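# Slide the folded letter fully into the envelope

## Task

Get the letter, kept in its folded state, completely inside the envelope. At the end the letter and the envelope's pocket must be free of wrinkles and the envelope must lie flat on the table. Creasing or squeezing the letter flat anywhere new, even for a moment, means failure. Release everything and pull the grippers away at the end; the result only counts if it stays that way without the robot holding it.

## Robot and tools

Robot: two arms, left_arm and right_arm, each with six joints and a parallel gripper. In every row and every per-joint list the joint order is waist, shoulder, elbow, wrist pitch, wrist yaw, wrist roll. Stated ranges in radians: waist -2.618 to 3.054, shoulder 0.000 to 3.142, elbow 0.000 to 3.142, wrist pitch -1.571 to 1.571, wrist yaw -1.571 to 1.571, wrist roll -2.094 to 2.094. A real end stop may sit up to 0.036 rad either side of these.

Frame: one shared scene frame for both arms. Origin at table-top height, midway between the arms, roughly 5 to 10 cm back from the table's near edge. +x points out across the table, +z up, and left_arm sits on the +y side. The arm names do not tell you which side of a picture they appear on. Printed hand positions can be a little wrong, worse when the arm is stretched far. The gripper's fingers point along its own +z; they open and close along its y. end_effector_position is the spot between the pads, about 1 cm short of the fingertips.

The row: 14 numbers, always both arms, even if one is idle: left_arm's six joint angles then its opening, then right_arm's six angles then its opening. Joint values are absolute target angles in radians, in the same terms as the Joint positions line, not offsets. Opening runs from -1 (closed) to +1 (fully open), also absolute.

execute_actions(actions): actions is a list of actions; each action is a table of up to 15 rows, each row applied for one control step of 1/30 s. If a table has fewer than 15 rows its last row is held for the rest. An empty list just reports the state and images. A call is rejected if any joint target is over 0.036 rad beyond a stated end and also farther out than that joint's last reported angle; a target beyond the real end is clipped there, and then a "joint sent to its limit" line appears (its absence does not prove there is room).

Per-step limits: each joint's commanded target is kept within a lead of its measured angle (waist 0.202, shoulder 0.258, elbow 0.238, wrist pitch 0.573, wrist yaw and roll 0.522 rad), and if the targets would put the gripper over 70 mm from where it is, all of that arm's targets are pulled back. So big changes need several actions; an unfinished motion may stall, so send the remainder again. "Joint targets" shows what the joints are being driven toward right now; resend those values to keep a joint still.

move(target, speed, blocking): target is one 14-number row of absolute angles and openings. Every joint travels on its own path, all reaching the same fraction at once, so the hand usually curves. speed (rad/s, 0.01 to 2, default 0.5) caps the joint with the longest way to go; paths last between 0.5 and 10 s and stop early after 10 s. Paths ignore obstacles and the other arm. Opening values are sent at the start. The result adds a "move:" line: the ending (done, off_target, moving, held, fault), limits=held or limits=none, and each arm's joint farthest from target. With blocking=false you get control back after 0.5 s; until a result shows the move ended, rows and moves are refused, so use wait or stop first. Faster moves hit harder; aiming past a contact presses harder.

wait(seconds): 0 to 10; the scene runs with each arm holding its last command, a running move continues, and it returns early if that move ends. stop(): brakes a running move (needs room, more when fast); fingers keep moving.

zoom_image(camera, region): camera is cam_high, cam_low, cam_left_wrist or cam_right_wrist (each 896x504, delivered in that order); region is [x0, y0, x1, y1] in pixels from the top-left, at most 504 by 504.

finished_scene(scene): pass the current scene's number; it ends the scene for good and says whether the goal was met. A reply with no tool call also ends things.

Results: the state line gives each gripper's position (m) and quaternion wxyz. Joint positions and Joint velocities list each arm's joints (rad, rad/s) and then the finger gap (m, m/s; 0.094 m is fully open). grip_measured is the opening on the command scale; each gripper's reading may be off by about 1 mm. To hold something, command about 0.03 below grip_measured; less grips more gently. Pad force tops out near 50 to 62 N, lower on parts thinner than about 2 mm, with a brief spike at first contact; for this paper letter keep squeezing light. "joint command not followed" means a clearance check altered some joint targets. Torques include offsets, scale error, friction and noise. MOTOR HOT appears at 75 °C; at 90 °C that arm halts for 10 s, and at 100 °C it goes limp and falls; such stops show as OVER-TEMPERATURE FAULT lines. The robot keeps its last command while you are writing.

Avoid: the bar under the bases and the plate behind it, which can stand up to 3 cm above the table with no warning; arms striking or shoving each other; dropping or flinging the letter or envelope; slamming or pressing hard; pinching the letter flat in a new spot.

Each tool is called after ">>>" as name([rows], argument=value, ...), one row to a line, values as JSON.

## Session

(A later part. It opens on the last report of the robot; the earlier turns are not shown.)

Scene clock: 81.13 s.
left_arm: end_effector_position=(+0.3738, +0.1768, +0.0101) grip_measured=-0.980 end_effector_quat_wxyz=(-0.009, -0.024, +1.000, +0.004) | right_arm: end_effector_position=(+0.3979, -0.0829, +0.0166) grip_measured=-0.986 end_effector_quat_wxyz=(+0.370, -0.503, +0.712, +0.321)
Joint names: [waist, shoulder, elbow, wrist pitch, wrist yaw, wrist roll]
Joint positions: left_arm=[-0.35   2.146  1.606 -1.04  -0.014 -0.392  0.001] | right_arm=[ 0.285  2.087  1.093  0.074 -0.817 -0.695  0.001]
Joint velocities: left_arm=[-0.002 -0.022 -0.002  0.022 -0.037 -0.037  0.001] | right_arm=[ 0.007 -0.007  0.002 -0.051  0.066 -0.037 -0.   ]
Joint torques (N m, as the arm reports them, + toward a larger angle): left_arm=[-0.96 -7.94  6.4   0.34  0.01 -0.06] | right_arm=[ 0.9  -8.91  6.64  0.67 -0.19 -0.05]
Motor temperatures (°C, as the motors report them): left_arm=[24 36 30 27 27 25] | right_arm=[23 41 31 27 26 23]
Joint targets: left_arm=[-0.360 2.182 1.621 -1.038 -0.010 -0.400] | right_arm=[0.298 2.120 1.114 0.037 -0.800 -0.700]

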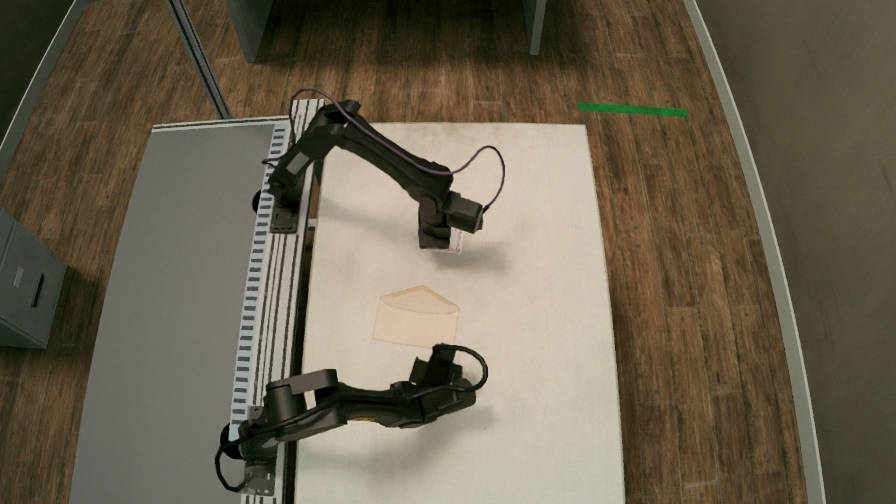

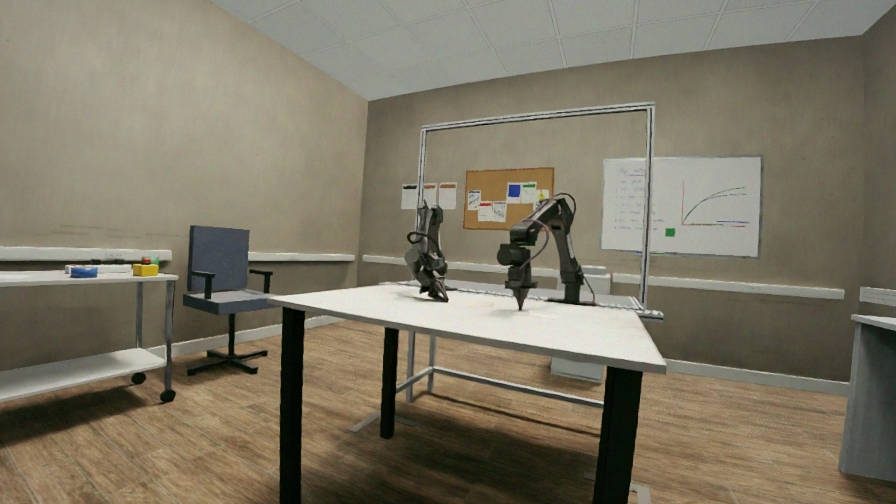

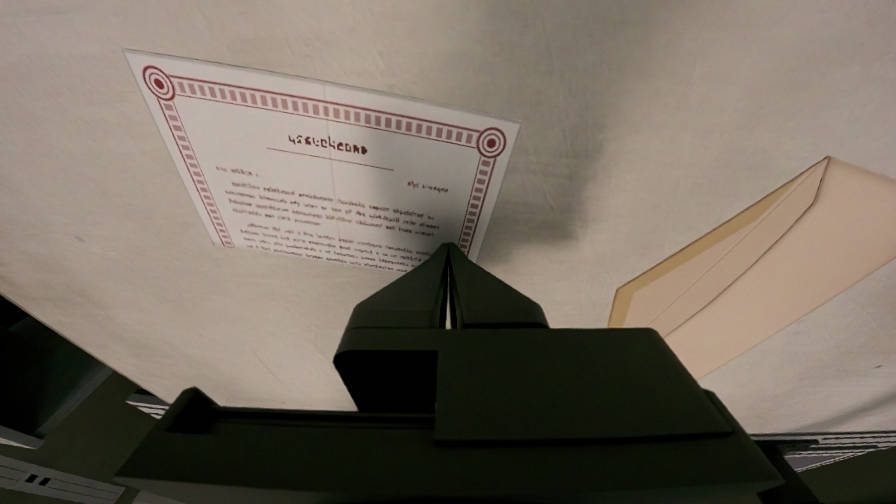

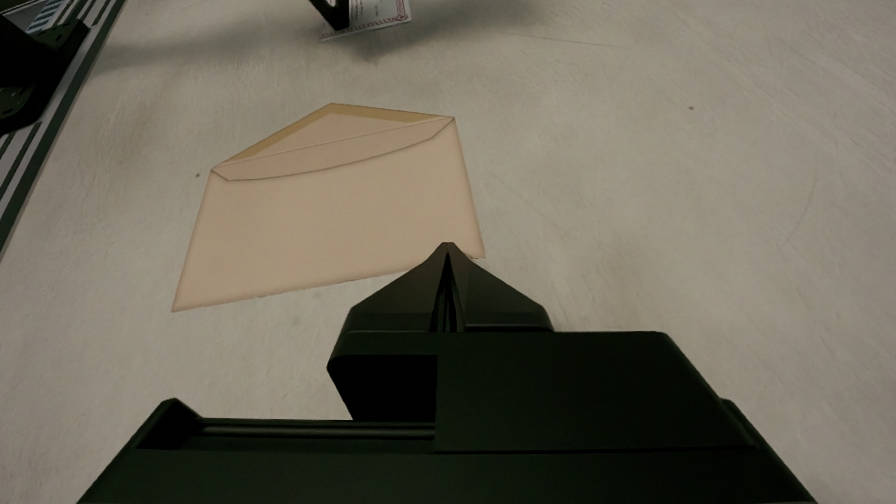

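>>> execute_actions([
  [[-0.355,2.06,1.58,-1.03,-0.01,-0.40,-1,0.298,2.12,1.114,0.037,-0.8,-0.7,-1]],
  [[-0.375,1.93,1.39,-0.969,-0.01,-0.41,-1,0.298,2.12,1.114,0.037,-0.8,-0.7,-1]],
  [[-0.375,1.97,1.39,-0.969,-0.01,-0.41,-1,0.298,2.12,1.114,0.037,-0.8,-0.7,-1]],
  [[-0.375,2.01,1.39,-0.969,-0.01,-0.41,-1,0.298,2.12,1.114,0.037,-0.8,-0.7,-1]],
  [[-0.375,2.05,1.40,-0.969,-0.01,-0.41,-1,0.298,2.12,1.114,0.037,-0.8,-0.7,-1]],
  [[-0.357,2.088,1.45,-0.975,-0.01,-0.405,-1,0.298,2.12,1.114,0.037,-0.8,-0.7,-1]],
  [[-0.352,2.108,1.482,-0.985,-0.01,-0.40,-1,0.298,2.12,1.114,0.037,-0.8,-0.7,-1]],
  [[-0.347,2.129,1.514,-0.995,-0.01,-0.395,-1,0.298,2.12,1.114,0.037,-0.8,-0.7,-1]],
  [[-0.343,2.15,1.546,-1.005,-0.01,-0.39,-1,0.298,2.12,1.114,0.037,-0.8,-0.7,-1]],
  [[-0.338,2.17,1.578,-1.016,-0.01,-0.385,-1,0.298,2.12,1.114,0.037,-0.8,-0.7,-1]],
  [[-0.332,2.191,1.611,-1.028,-0.01,-0.38,-1,0.298,2.12,1.114,0.037,-0.8,-0.7,-1]],
  [[-0.326,2.213,1.645,-1.04,-0.01,-0.375,-1,0.298,2.12,1.114,0.037,-0.8,-0.7,-1]],
  [[-0.32,2.234,1.68,-1.053,-0.01,-0.37,-1,0.298,2.12,1.114,0.037,-0.8,-0.7,-1]],
  [[-0.315,2.256,1.715,-1.066,-0.01,-0.365,-1,0.298,2.12,1.114,0.037,-0.8,-0.7,-1]],
  [[-0.309,2.278,1.75,-1.08,-0.01,-0.36,-1,0.298,2.12,1.114,0.037,-0.8,-0.7,-1]],
])

Scene clock: 98.53 s.
left_arm: end_effector_position=(+0.3787, +0.1798, +0.0096) grip_measured=-0.980 end_effector_quat_wxyz=(-0.013, -0.027, +1.000, +0.001) | right_arm: end_effector_position=(+0.3979, -0.0829, +0.0166) grip_measured=-0.986 end_effector_quat_wxyz=(+0.370, -0.503, +0.712, +0.321)
Joint names: [waist, shoulder, elbow, wrist pitch, wrist yaw, wrist roll]
Joint positions: left_arm=[-0.334  2.166  1.635 -1.054 -0.004 -0.382  0.001] | right_arm=[ 0.285  2.087  1.093  0.074 -0.817 -0.695  0.001]
Joint velocities: left_arm=[ 0.002 -0.007  0.002 -0.007 -0.007  0.037  0.   ] | right_arm=[ 0.002  0.002  0.007 -0.066 -0.022  0.022  0.001]
Joint torques (N m, as the arm reports them, + toward a larger angle): left_arm=[ 0.78 -7.27  6.05  0.47 -0.1   0.09] | right_arm=[ 0.89 -8.9   6.62  0.67 -0.19 -0.05]
Motor temperatures (°C, as the motors report them): left_arm=[24 37 31 27 27 25] | right_arm=[23 41 31 27 26 23]
Joint targets: left_arm=[-0.326 2.213 1.645 -1.040 -0.010 -0.375] | right_arm=[0.298 2.120 1.114 0.037 -0.800 -0.700]

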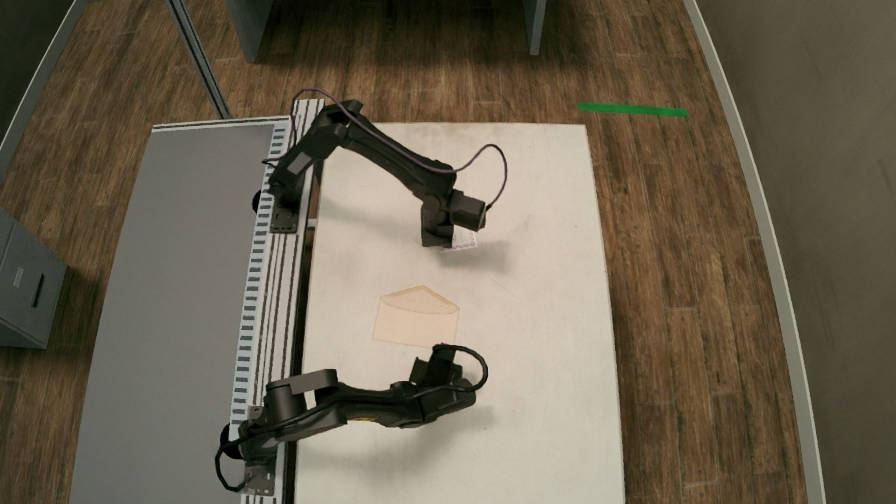

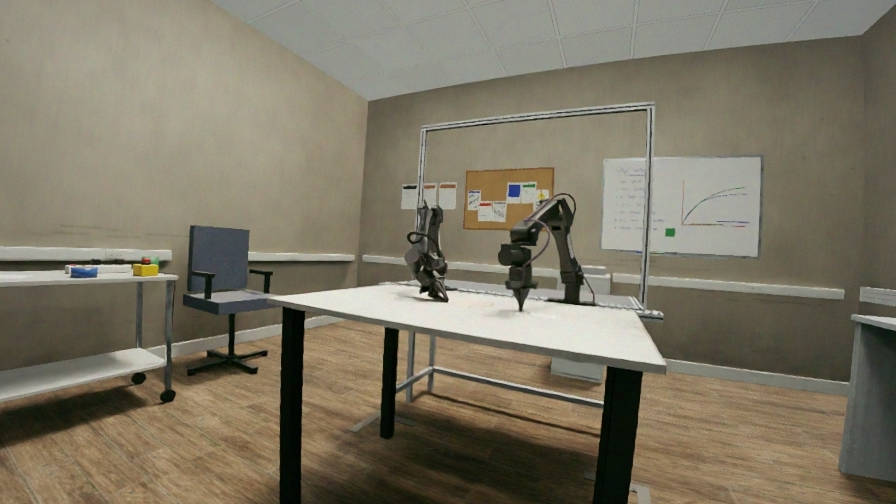

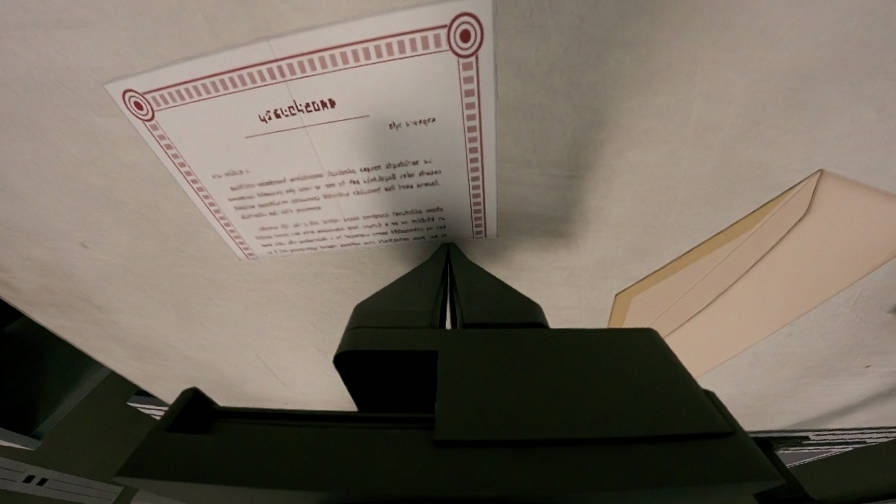

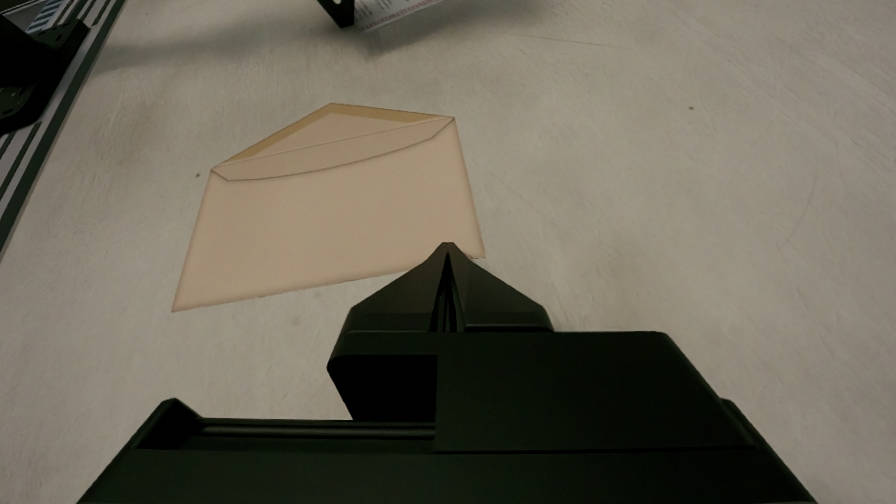

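>>> execute_actions([
  [[-0.33,2.08,1.63,-1.04,-0.01,-0.2,-1,0.298,2.12,1.114,0.037,-0.8,-0.7,-1]],
])

>>> move(target=[-0.07,2.37,2.17,-1.264,-0.01,1.9,-1,0.298,2.12,1.114,0.037,-0.8,-0.7,-1], speed=1.0)

>>> move(target=[-0.07,2.45,2.17,-1.264,-0.01,1.9,-1,0.298,2.12,1.114,0.037,-0.8,-0.7,-1], speed=0.08)

Scene clock: 110.23 s.
left_arm: end_effector_position=(+0.3843, +0.1782, +0.0358) grip_measured=-0.980 end_effector_quat_wxyz=(+0.020, +0.057, +0.998, -0.010) | right_arm: end_effector_position=(+0.3979, -0.0829, +0.0166) grip_measured=-0.986 end_effector_quat_wxyz=(+0.370, -0.503, +0.712, +0.321)
Joint names: [waist, shoulder, elbow, wrist pitch, wrist yaw, wrist roll]
Joint positions: left_arm=[-0.334  2.096  1.631 -1.052 -0.004 -0.214  0.001] | right_arm=[ 0.285  2.087  1.093  0.074 -0.817 -0.695  0.001]
Joint velocities: left_arm=[ 0.012 -0.012 -0.002  0.007  0.022  0.066  0.   ] | right_arm=[-0.007 -0.002 -0.007 -0.022  0.037 -0.081 -0.001]
Joint torques (N m, as the arm reports them, + toward a larger angle): left_arm=[  0.31 -10.93   5.32   0.56  -0.09   0.06] | right_arm=[ 0.9  -8.91  6.64  0.67 -0.2  -0.05]
Motor temperatures (°C, as the motors report them): left_arm=[24 37 31 27 27 25] | right_arm=[23 41 31 26 26 23]
Joint targets: left_arm=[-0.330 2.080 1.630 -1.040 -0.010 -0.200] | right_arm=[0.298 2.120 1.114 0.037 -0.800 -0.700]

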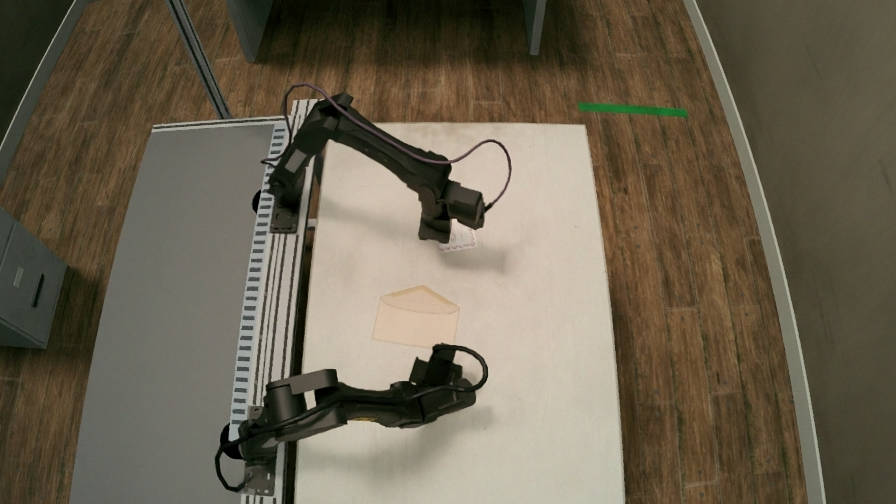

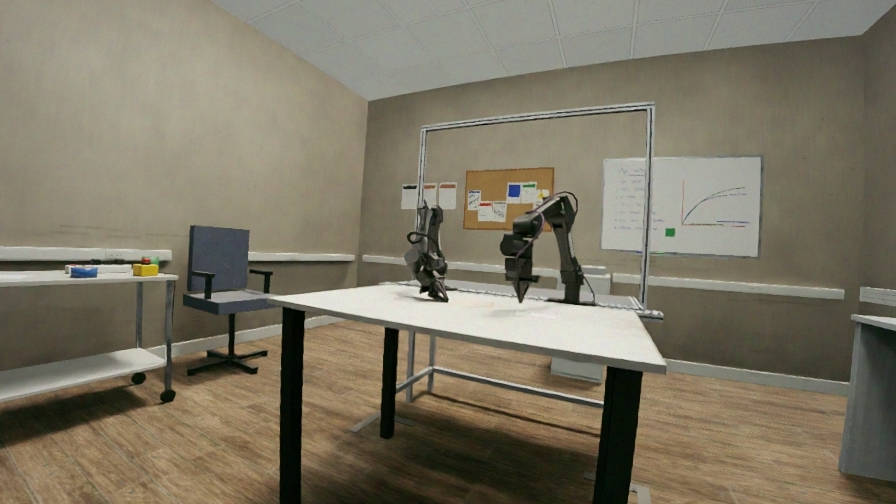

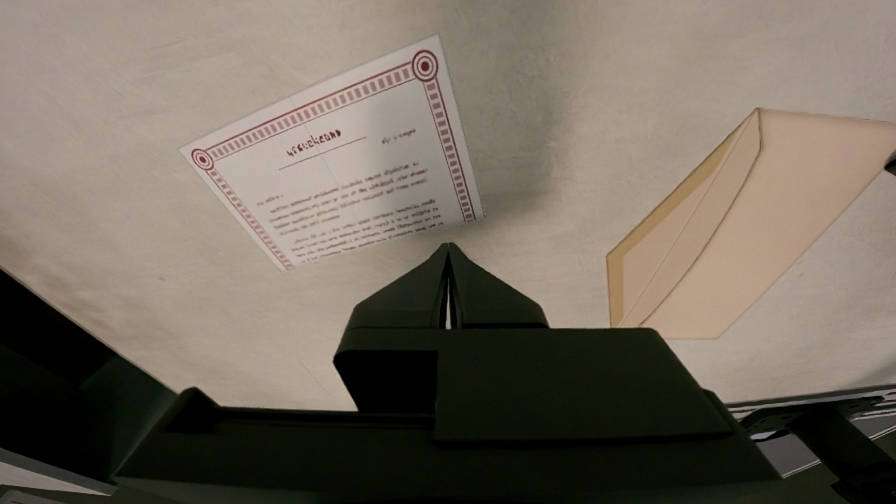

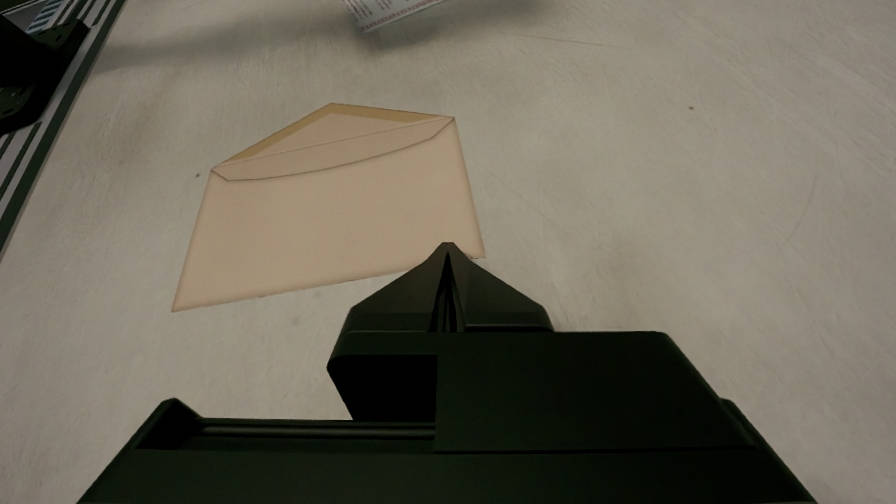

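Scene clock: 113.30 s.
left_arm: end_effector_position=(+0.4839, +0.2802, +0.0601) grip_measured=-0.980 end_effector_quat_wxyz=(+0.034, +0.829, +0.557, +0.048) | right_arm: end_effector_position=(+0.3983, -0.0829, +0.0169) grip_measured=-0.986 end_effector_quat_wxyz=(+0.371, -0.504, +0.711, +0.321)
Joint names: [waist, shoulder, elbow, wrist pitch, wrist yaw, wrist roll]
Joint positions: left_arm=[-0.073  2.351  2.148 -1.237 -0.014  1.893  0.001] | right_arm=[ 0.285  2.087  1.093  0.077 -0.817 -0.695  0.001]
Joint velocities: left_arm=[-0.012  0.012 -0.002  0.081  0.022  0.007  0.   ] | right_arm=[ 0.007  0.012 -0.002  0.051 -0.022  0.007 -0.001]
Joint torques (N m, as the arm reports them, + toward a larger angle): left_arm=[  0.19 -10.7    7.36   0.3    0.     0.06] | right_arm=[ 0.91 -8.91  6.63  0.65 -0.19 -0.06]
Motor temperatures (°C, as the motors report them): left_arm=[24 38 31 27 27 25] | right_arm=[23 41 31 27 26 23]
Joint targets: left_arm=[-0.070 2.370 2.170 -1.264 -0.010 1.900] | right_arm=[0.298 2.120 1.114 0.037 -0.800 -0.700]
move: off_target (left_arm, right_arm); limits=none; left_arm: farthest joint: the wrist pitch, 0.027 radians from its target (0.212 radians at the start); right_arm: farthest joint: the wrist pitch, 0.040 radians from its target (0.037 radians at the start)

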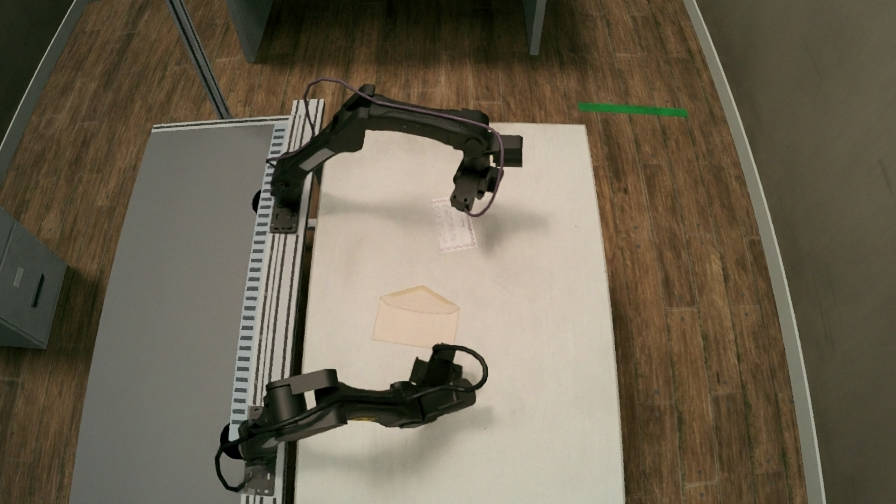

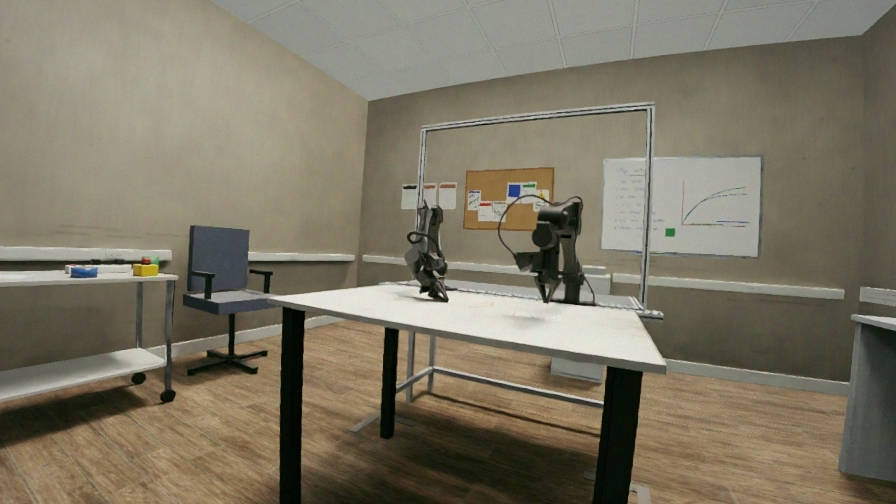

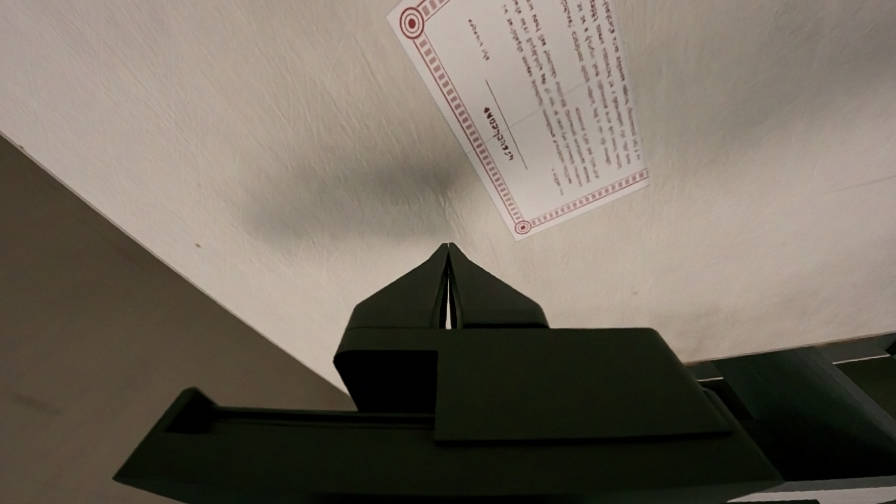

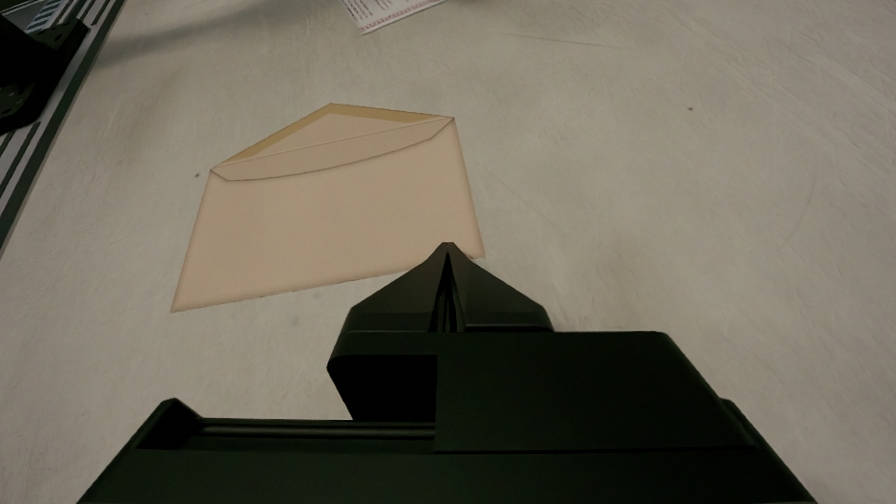

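Scene clock: 114.90 s.
left_arm: end_effector_position=(+0.4774, +0.2805, +0.0209) grip_measured=-0.980 end_effector_quat_wxyz=(+0.008, +0.830, +0.557, +0.015) | right_arm: end_effector_position=(+0.3984, -0.0829, +0.0169) grip_measured=-0.986 end_effector_quat_wxyz=(+0.371, -0.504, +0.711, +0.321)
Joint names: [waist, shoulder, elbow, wrist pitch, wrist yaw, wrist roll]
Joint positions: left_arm=[-0.073  2.435  2.148 -1.238 -0.015  1.893  0.001] | right_arm=[ 0.285  2.087  1.093  0.077 -0.817 -0.695  0.001]
Joint velocities: left_arm=[-0.002  0.007  0.002 -0.022  0.037  0.007  0.   ] | right_arm=[ 0.002  0.002 -0.007 -0.066  0.007  0.066 -0.   ]
Joint torques (N m, as the arm reports them, + toward a larger angle): left_arm=[  0.22 -11.38   7.21   0.11   0.02   0.07] | right_arm=[ 0.91 -8.9   6.64  0.65 -0.2  -0.06]
Motor temperatures (°C, as the motors report them): left_arm=[24 38 32 27 27 25] | right_arm=[23 41 31 27 26 23]
Joint targets: left_arm=[-0.070 2.450 2.170 -1.264 -0.010 1.900] | right_arm=[0.298 2.120 1.114 0.037 -0.800 -0.700]
move: off_target (left_arm, right_arm); limits=none; left_arm: farthest joint: the wrist pitch, 0.026 radians from its target (0.027 radians at the start); right_arm: farthest joint: the wrist pitch, 0.040 radians from its target (0.040 radians at the start)

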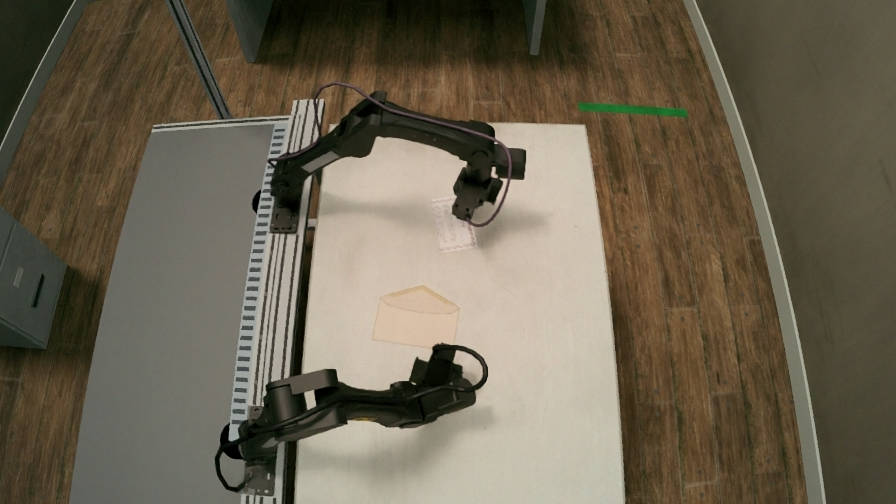

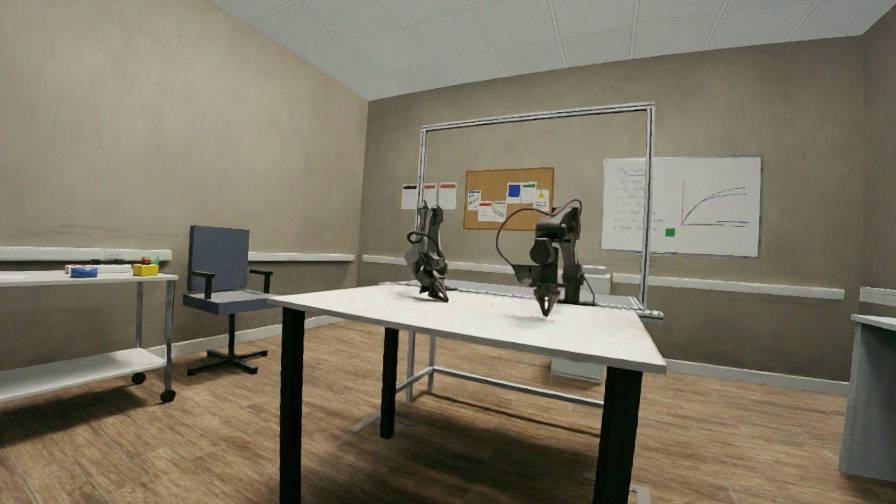

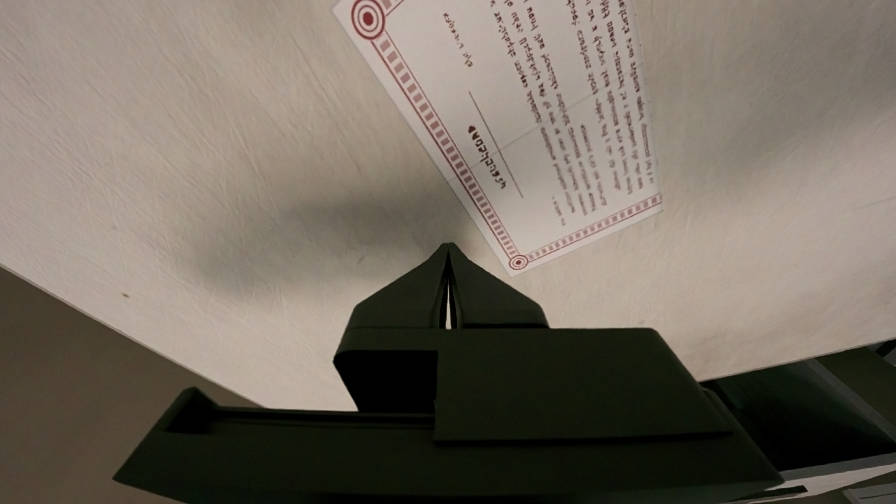

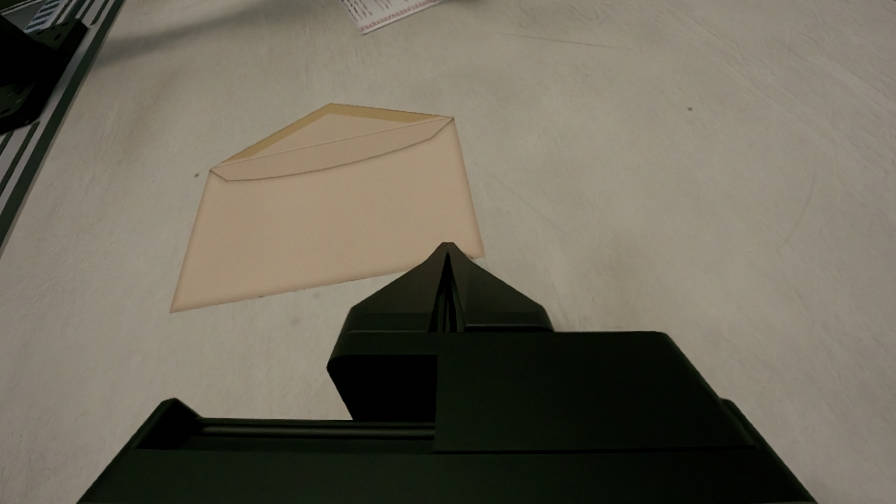

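>>> execute_actions([
  [[-0.08,2.50,2.15,-1.27,-0.01,1.9,-1,0.298,2.12,1.114,0.037,-0.8,-0.7,-1]],
  [[-0.085,2.46,2.07,-1.24,-0.01,1.9,-1,0.298,2.12,1.114,0.037,-0.8,-0.7,-1]],
  [[-0.09,2.422,2.005,-1.21,-0.01,1.9,-1,0.298,2.12,1.114,0.037,-0.8,-0.7,-1]],
  [[-0.09,2.391,1.952,-1.188,-0.01,1.9,-1,0.298,2.12,1.114,0.037,-0.8,-0.7,-1]],
  [[-0.09,2.361,1.90,-1.166,-0.01,1.9,-1,0.298,2.12,1.114,0.037,-0.8,-0.7,-1]],
  [[-0.09,2.332,1.85,-1.144,-0.01,1.9,-1,0.298,2.12,1.114,0.037,-0.8,-0.7,-1]],
  [[-0.09,2.305,1.803,-1.124,-0.01,1.9,-1,0.298,2.12,1.114,0.037,-0.8,-0.7,-1]],
  [[-0.092,2.28,1.762,-1.107,-0.01,1.9,-1,0.298,2.12,1.114,0.037,-0.8,-0.7,-1]],
  [[-0.095,2.256,1.722,-1.091,-0.01,1.9,-1,0.298,2.12,1.114,0.037,-0.8,-0.7,-1]],
  [[-0.098,2.232,1.683,-1.076,-0.01,1.9,-1,0.298,2.12,1.114,0.037,-0.8,-0.7,-1]],
  [[-0.102,2.208,1.644,-1.061,-0.01,1.9,-1,0.298,2.12,1.114,0.037,-0.8,-0.7,-1]],
])

Scene clock: 127.30 s.
left_arm: end_effector_position=(+0.4150, +0.2784, +0.0092) grip_measured=-0.980 end_effector_quat_wxyz=(-0.003, +0.835, +0.550, +0.007) | right_arm: end_effector_position=(+0.3984, -0.0829, +0.0169) grip_measured=-0.986 end_effector_quat_wxyz=(+0.371, -0.504, +0.711, +0.321)
Joint names: [waist, shoulder, elbow, wrist pitch, wrist yaw, wrist roll]
Joint positions: left_arm=[-0.091  2.194  1.684 -1.04  -0.023  1.893  0.001] | right_arm=[ 0.285  2.087  1.093  0.077 -0.817 -0.695  0.001]
Joint velocities: left_arm=[-0.002 -0.002  0.017  0.022  0.037 -0.022 -0.001] | right_arm=[-0.002 -0.017 -0.012  0.066  0.007  0.007 -0.002]
Joint torques (N m, as the arm reports them, + toward a larger angle): left_arm=[-1.07 -9.65  2.3   0.15  0.1   0.07] | right_arm=[ 0.9  -8.91  6.64  0.64 -0.2  -0.06]
Motor temperatures (°C, as the motors report them): left_arm=[24 41 31 27 27 25] | right_arm=[23 41 31 26 26 23]
Joint targets: left_arm=[-0.102 2.208 1.644 -1.061 -0.010 1.900] | right_arm=[0.298 2.120 1.114 0.037 -0.800 -0.700]

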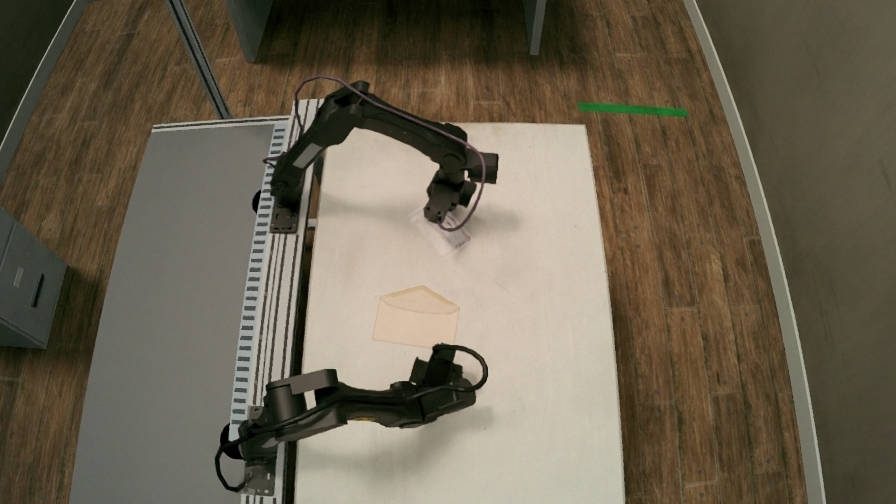

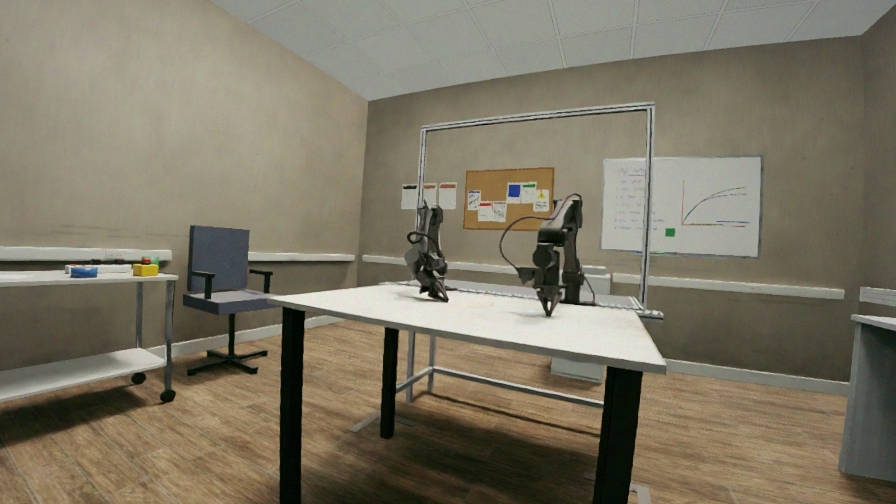

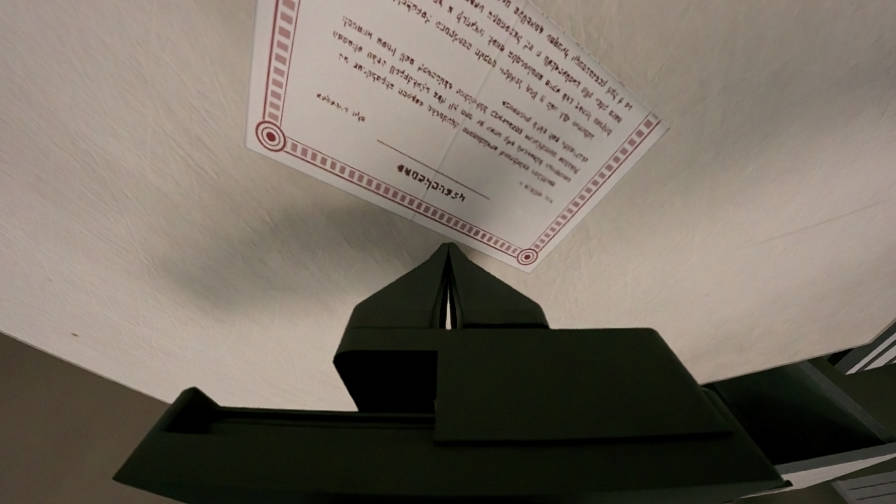

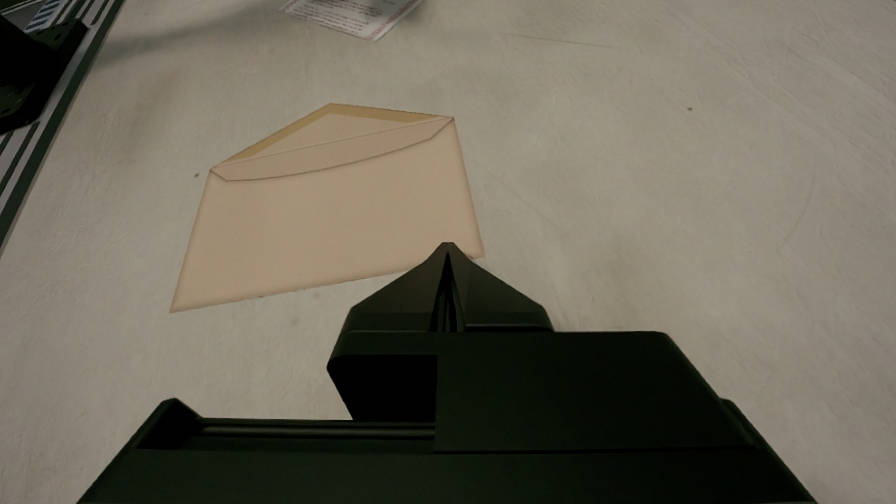

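>>> execute_actions([
  [[-0.113,2.191,1.618,-1.052,-0.01,1.86,-1,0.298,2.12,1.114,0.037,-0.8,-0.7,-1]],
  [[-0.124,2.175,1.592,-1.042,-0.01,1.82,-1,0.298,2.12,1.114,0.037,-0.8,-0.7,-1]],
  [[-0.135,2.158,1.566,-1.033,-0.01,1.78,-1,0.298,2.12,1.114,0.037,-0.8,-0.7,-1]],
  [[-0.146,2.142,1.541,-1.024,-0.01,1.73,-1,0.298,2.12,1.114,0.037,-0.8,-0.7,-1]],
  [[-0.157,2.126,1.516,-1.014,-0.01,1.69,-1,0.298,2.12,1.114,0.037,-0.8,-0.7,-1]],
  [[-0.168,2.11,1.491,-1.005,-0.01,1.64,-1,0.298,2.12,1.114,0.037,-0.8,-0.7,-1]],
  [[-0.179,2.094,1.466,-0.996,-0.01,1.60,-1,0.298,2.12,1.114,0.037,-0.8,-0.7,-1]],
  [[-0.19,2.078,1.442,-0.987,-0.01,1.55,-1,0.298,2.12,1.114,0.037,-0.8,-0.7,-1]],
])

Scene clock: 140.80 s.
left_arm: end_effector_position=(+0.3755, +0.2514, +0.0092) grip_measured=-0.980 end_effector_quat_wxyz=(-0.010, +0.761, +0.649, +0.011) | right_arm: end_effector_position=(+0.3984, -0.0829, +0.0169) grip_measured=-0.986 end_effector_quat_wxyz=(+0.371, -0.504, +0.711, +0.321)
Joint names: [waist, shoulder, elbow, wrist pitch, wrist yaw, wrist roll]
Joint positions: left_arm=[-0.177  2.068  1.481 -0.972 -0.039  1.559  0.001] | right_arm=[ 0.285  2.087  1.093  0.077 -0.817 -0.695  0.001]
Joint velocities: left_arm=[-0.002  0.002 -0.012  0.051  0.022 -0.051 -0.001] | right_arm=[ 0.017  0.002 -0.017  0.037  0.007  0.007 -0.002]
Joint torques (N m, as the arm reports them, + toward a larger angle): left_arm=[-1.17 -8.85  2.29  0.2   0.28 -0.07] | right_arm=[ 0.89 -8.91  6.64  0.64 -0.2  -0.06]
Motor temperatures (°C, as the motors report them): left_arm=[24 41 29 26 27 25] | right_arm=[23 41 31 26 26 23]
Joint targets: left_arm=[-0.190 2.078 1.442 -0.987 -0.010 1.550] | right_arm=[0.298 2.120 1.114 0.037 -0.800 -0.700]

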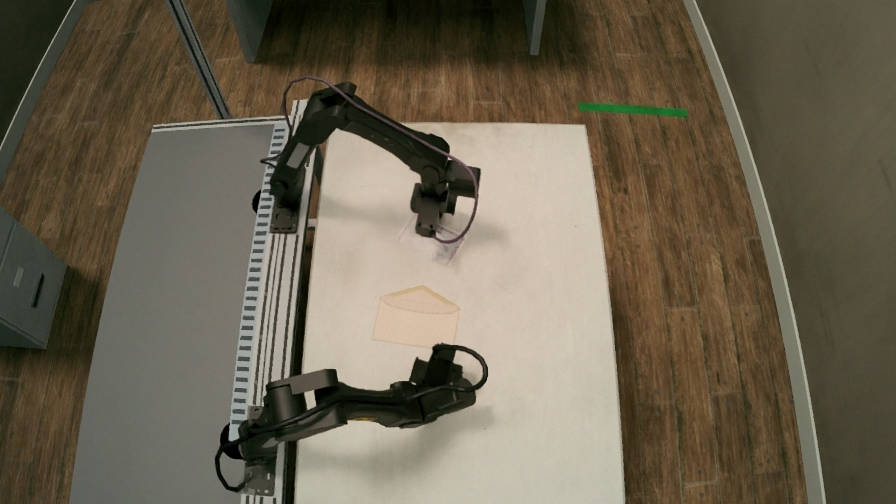

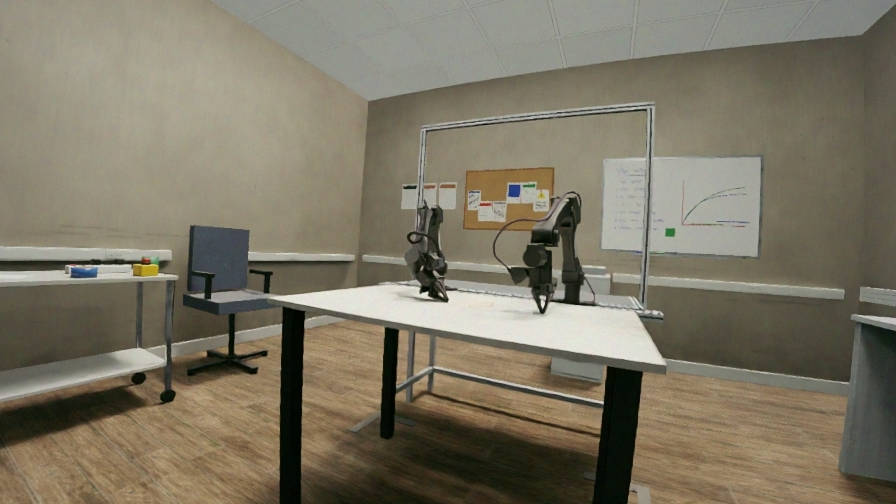

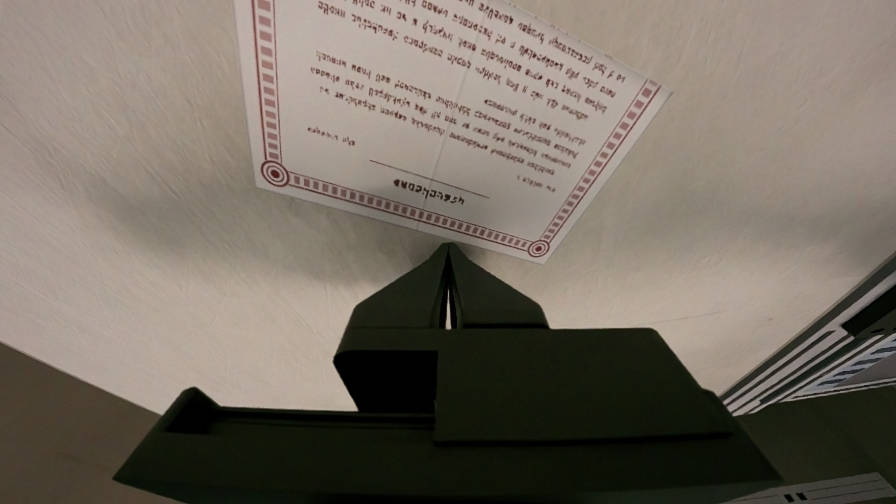

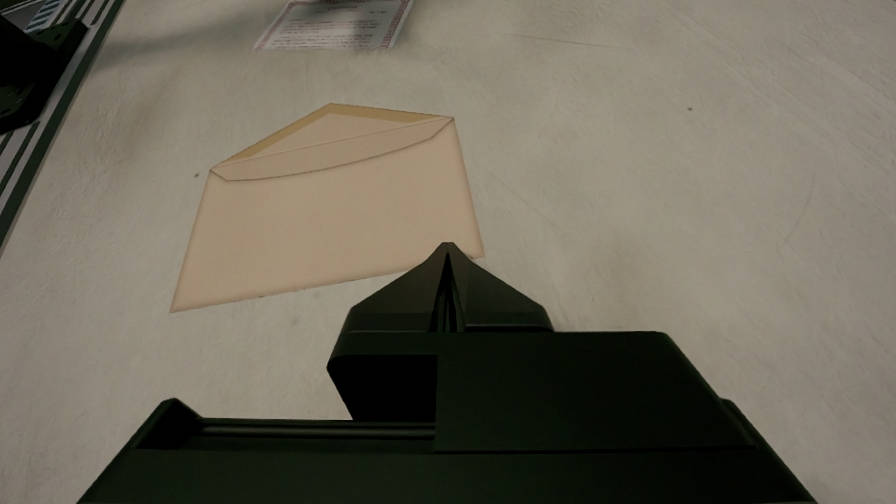

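>>> execute_actions([
  [[-0.205,2.078,1.44,-0.987,0.0,1.535,-1,0.298,2.12,1.114,0.037,-0.8,-0.7,-1]],
  [[-0.22,2.077,1.438,-0.986,0.0,1.52,-1,0.298,2.12,1.114,0.037,-0.8,-0.7,-1]],
  [[-0.235,2.076,1.436,-0.985,0.0,1.505,-1,0.298,2.12,1.114,0.037,-0.8,-0.7,-1]],
  [[-0.25,2.075,1.434,-0.985,0.0,1.49,-1,0.298,2.12,1.114,0.037,-0.8,-0.7,-1]],
  [[-0.265,2.074,1.432,-0.984,0.0,1.475,-1,0.298,2.12,1.114,0.037,-0.8,-0.7,-1]],
  [[-0.28,2.073,1.43,-0.983,0.0,1.46,-1,0.298,2.12,1.114,0.037,-0.8,-0.7,-1]],
  [[-0.295,2.072,1.428,-0.982,0.0,1.445,-1,0.298,2.12,1.114,0.037,-0.8,-0.7,-1]],
  [[-0.31,2.071,1.426,-0.982,0.0,1.43,-1,0.298,2.12,1.114,0.037,-0.8,-0.7,-1]],
])

Scene clock: 151.53 s.
left_arm: end_effector_position=(+0.3631, +0.2085, +0.0093) grip_measured=-0.980 end_effector_quat_wxyz=(-0.011, +0.760, +0.650, +0.013) | right_arm: end_effector_position=(+0.3984, -0.0829, +0.0169) grip_measured=-0.986 end_effector_quat_wxyz=(+0.371, -0.504, +0.711, +0.321)
Joint names: [waist, shoulder, elbow, wrist pitch, wrist yaw, wrist roll]
Joint positions: left_arm=[-0.295  2.061  1.469 -0.972 -0.045  1.437  0.001] | right_arm=[ 0.285  2.087  1.093  0.077 -0.817 -0.695  0.001]
Joint velocities: left_arm=[ 0.002 -0.007 -0.007 -0.081 -0.007 -0.022 -0.   ] | right_arm=[-0.017  0.017  0.002  0.022 -0.022  0.007 -0.   ]
Joint torques (N m, as the arm reports them, + toward a larger angle): left_arm=[-1.42 -8.8   1.96  0.24  0.41 -0.07] | right_arm=[ 0.9  -8.91  6.63  0.65 -0.2  -0.06]
Motor temperatures (°C, as the motors report them): left_arm=[24 40 29 26 27 25] | right_arm=[23 41 31 26 26 23]
Joint targets: left_arm=[-0.310 2.071 1.426 -0.982 0.000 1.430] | right_arm=[0.298 2.120 1.114 0.037 -0.800 -0.700]

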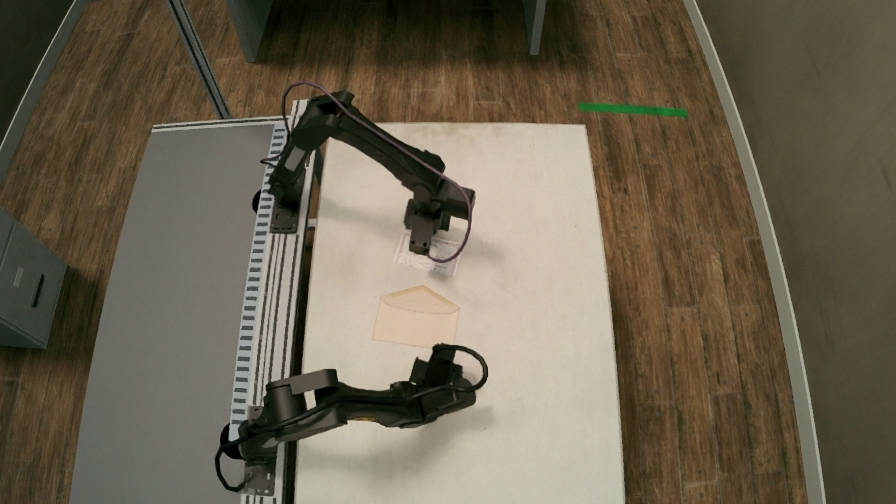

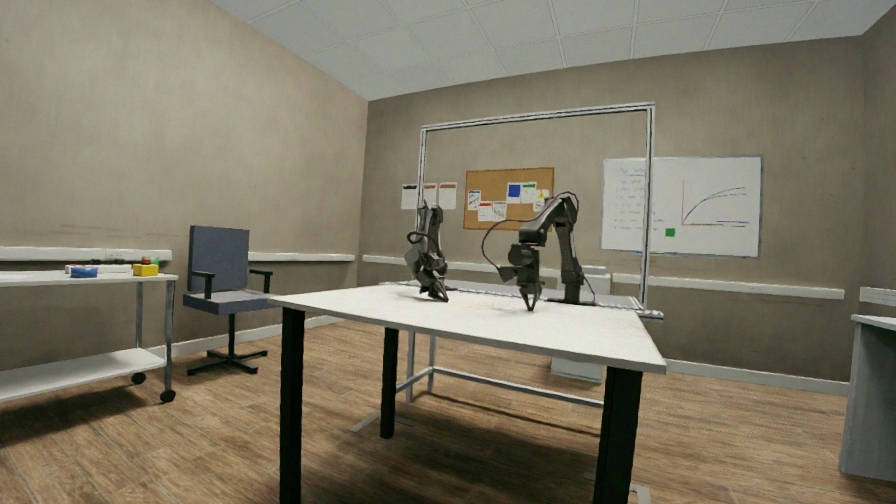

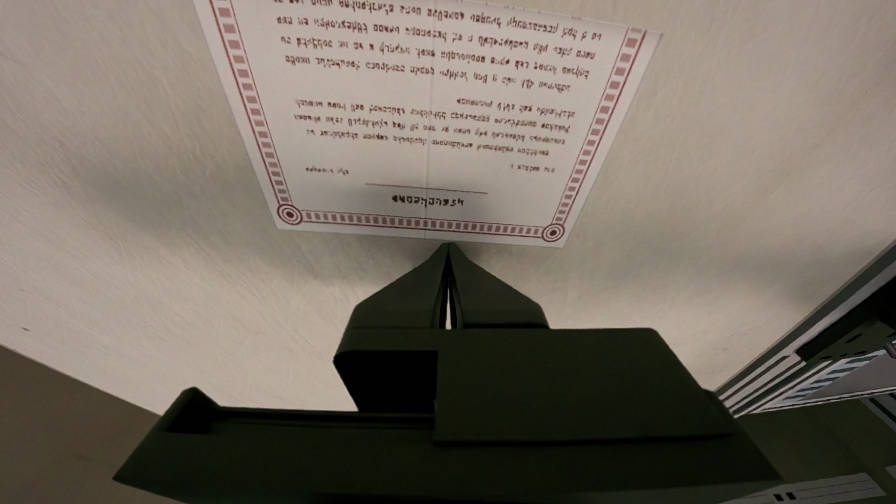

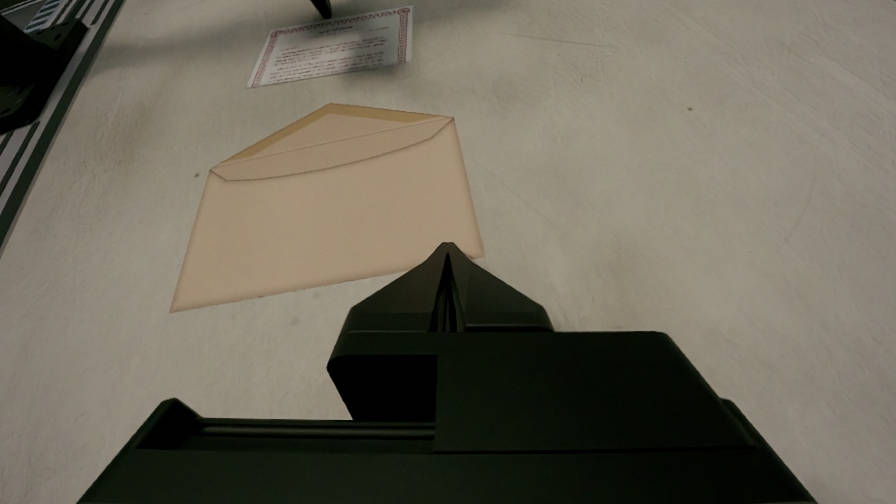

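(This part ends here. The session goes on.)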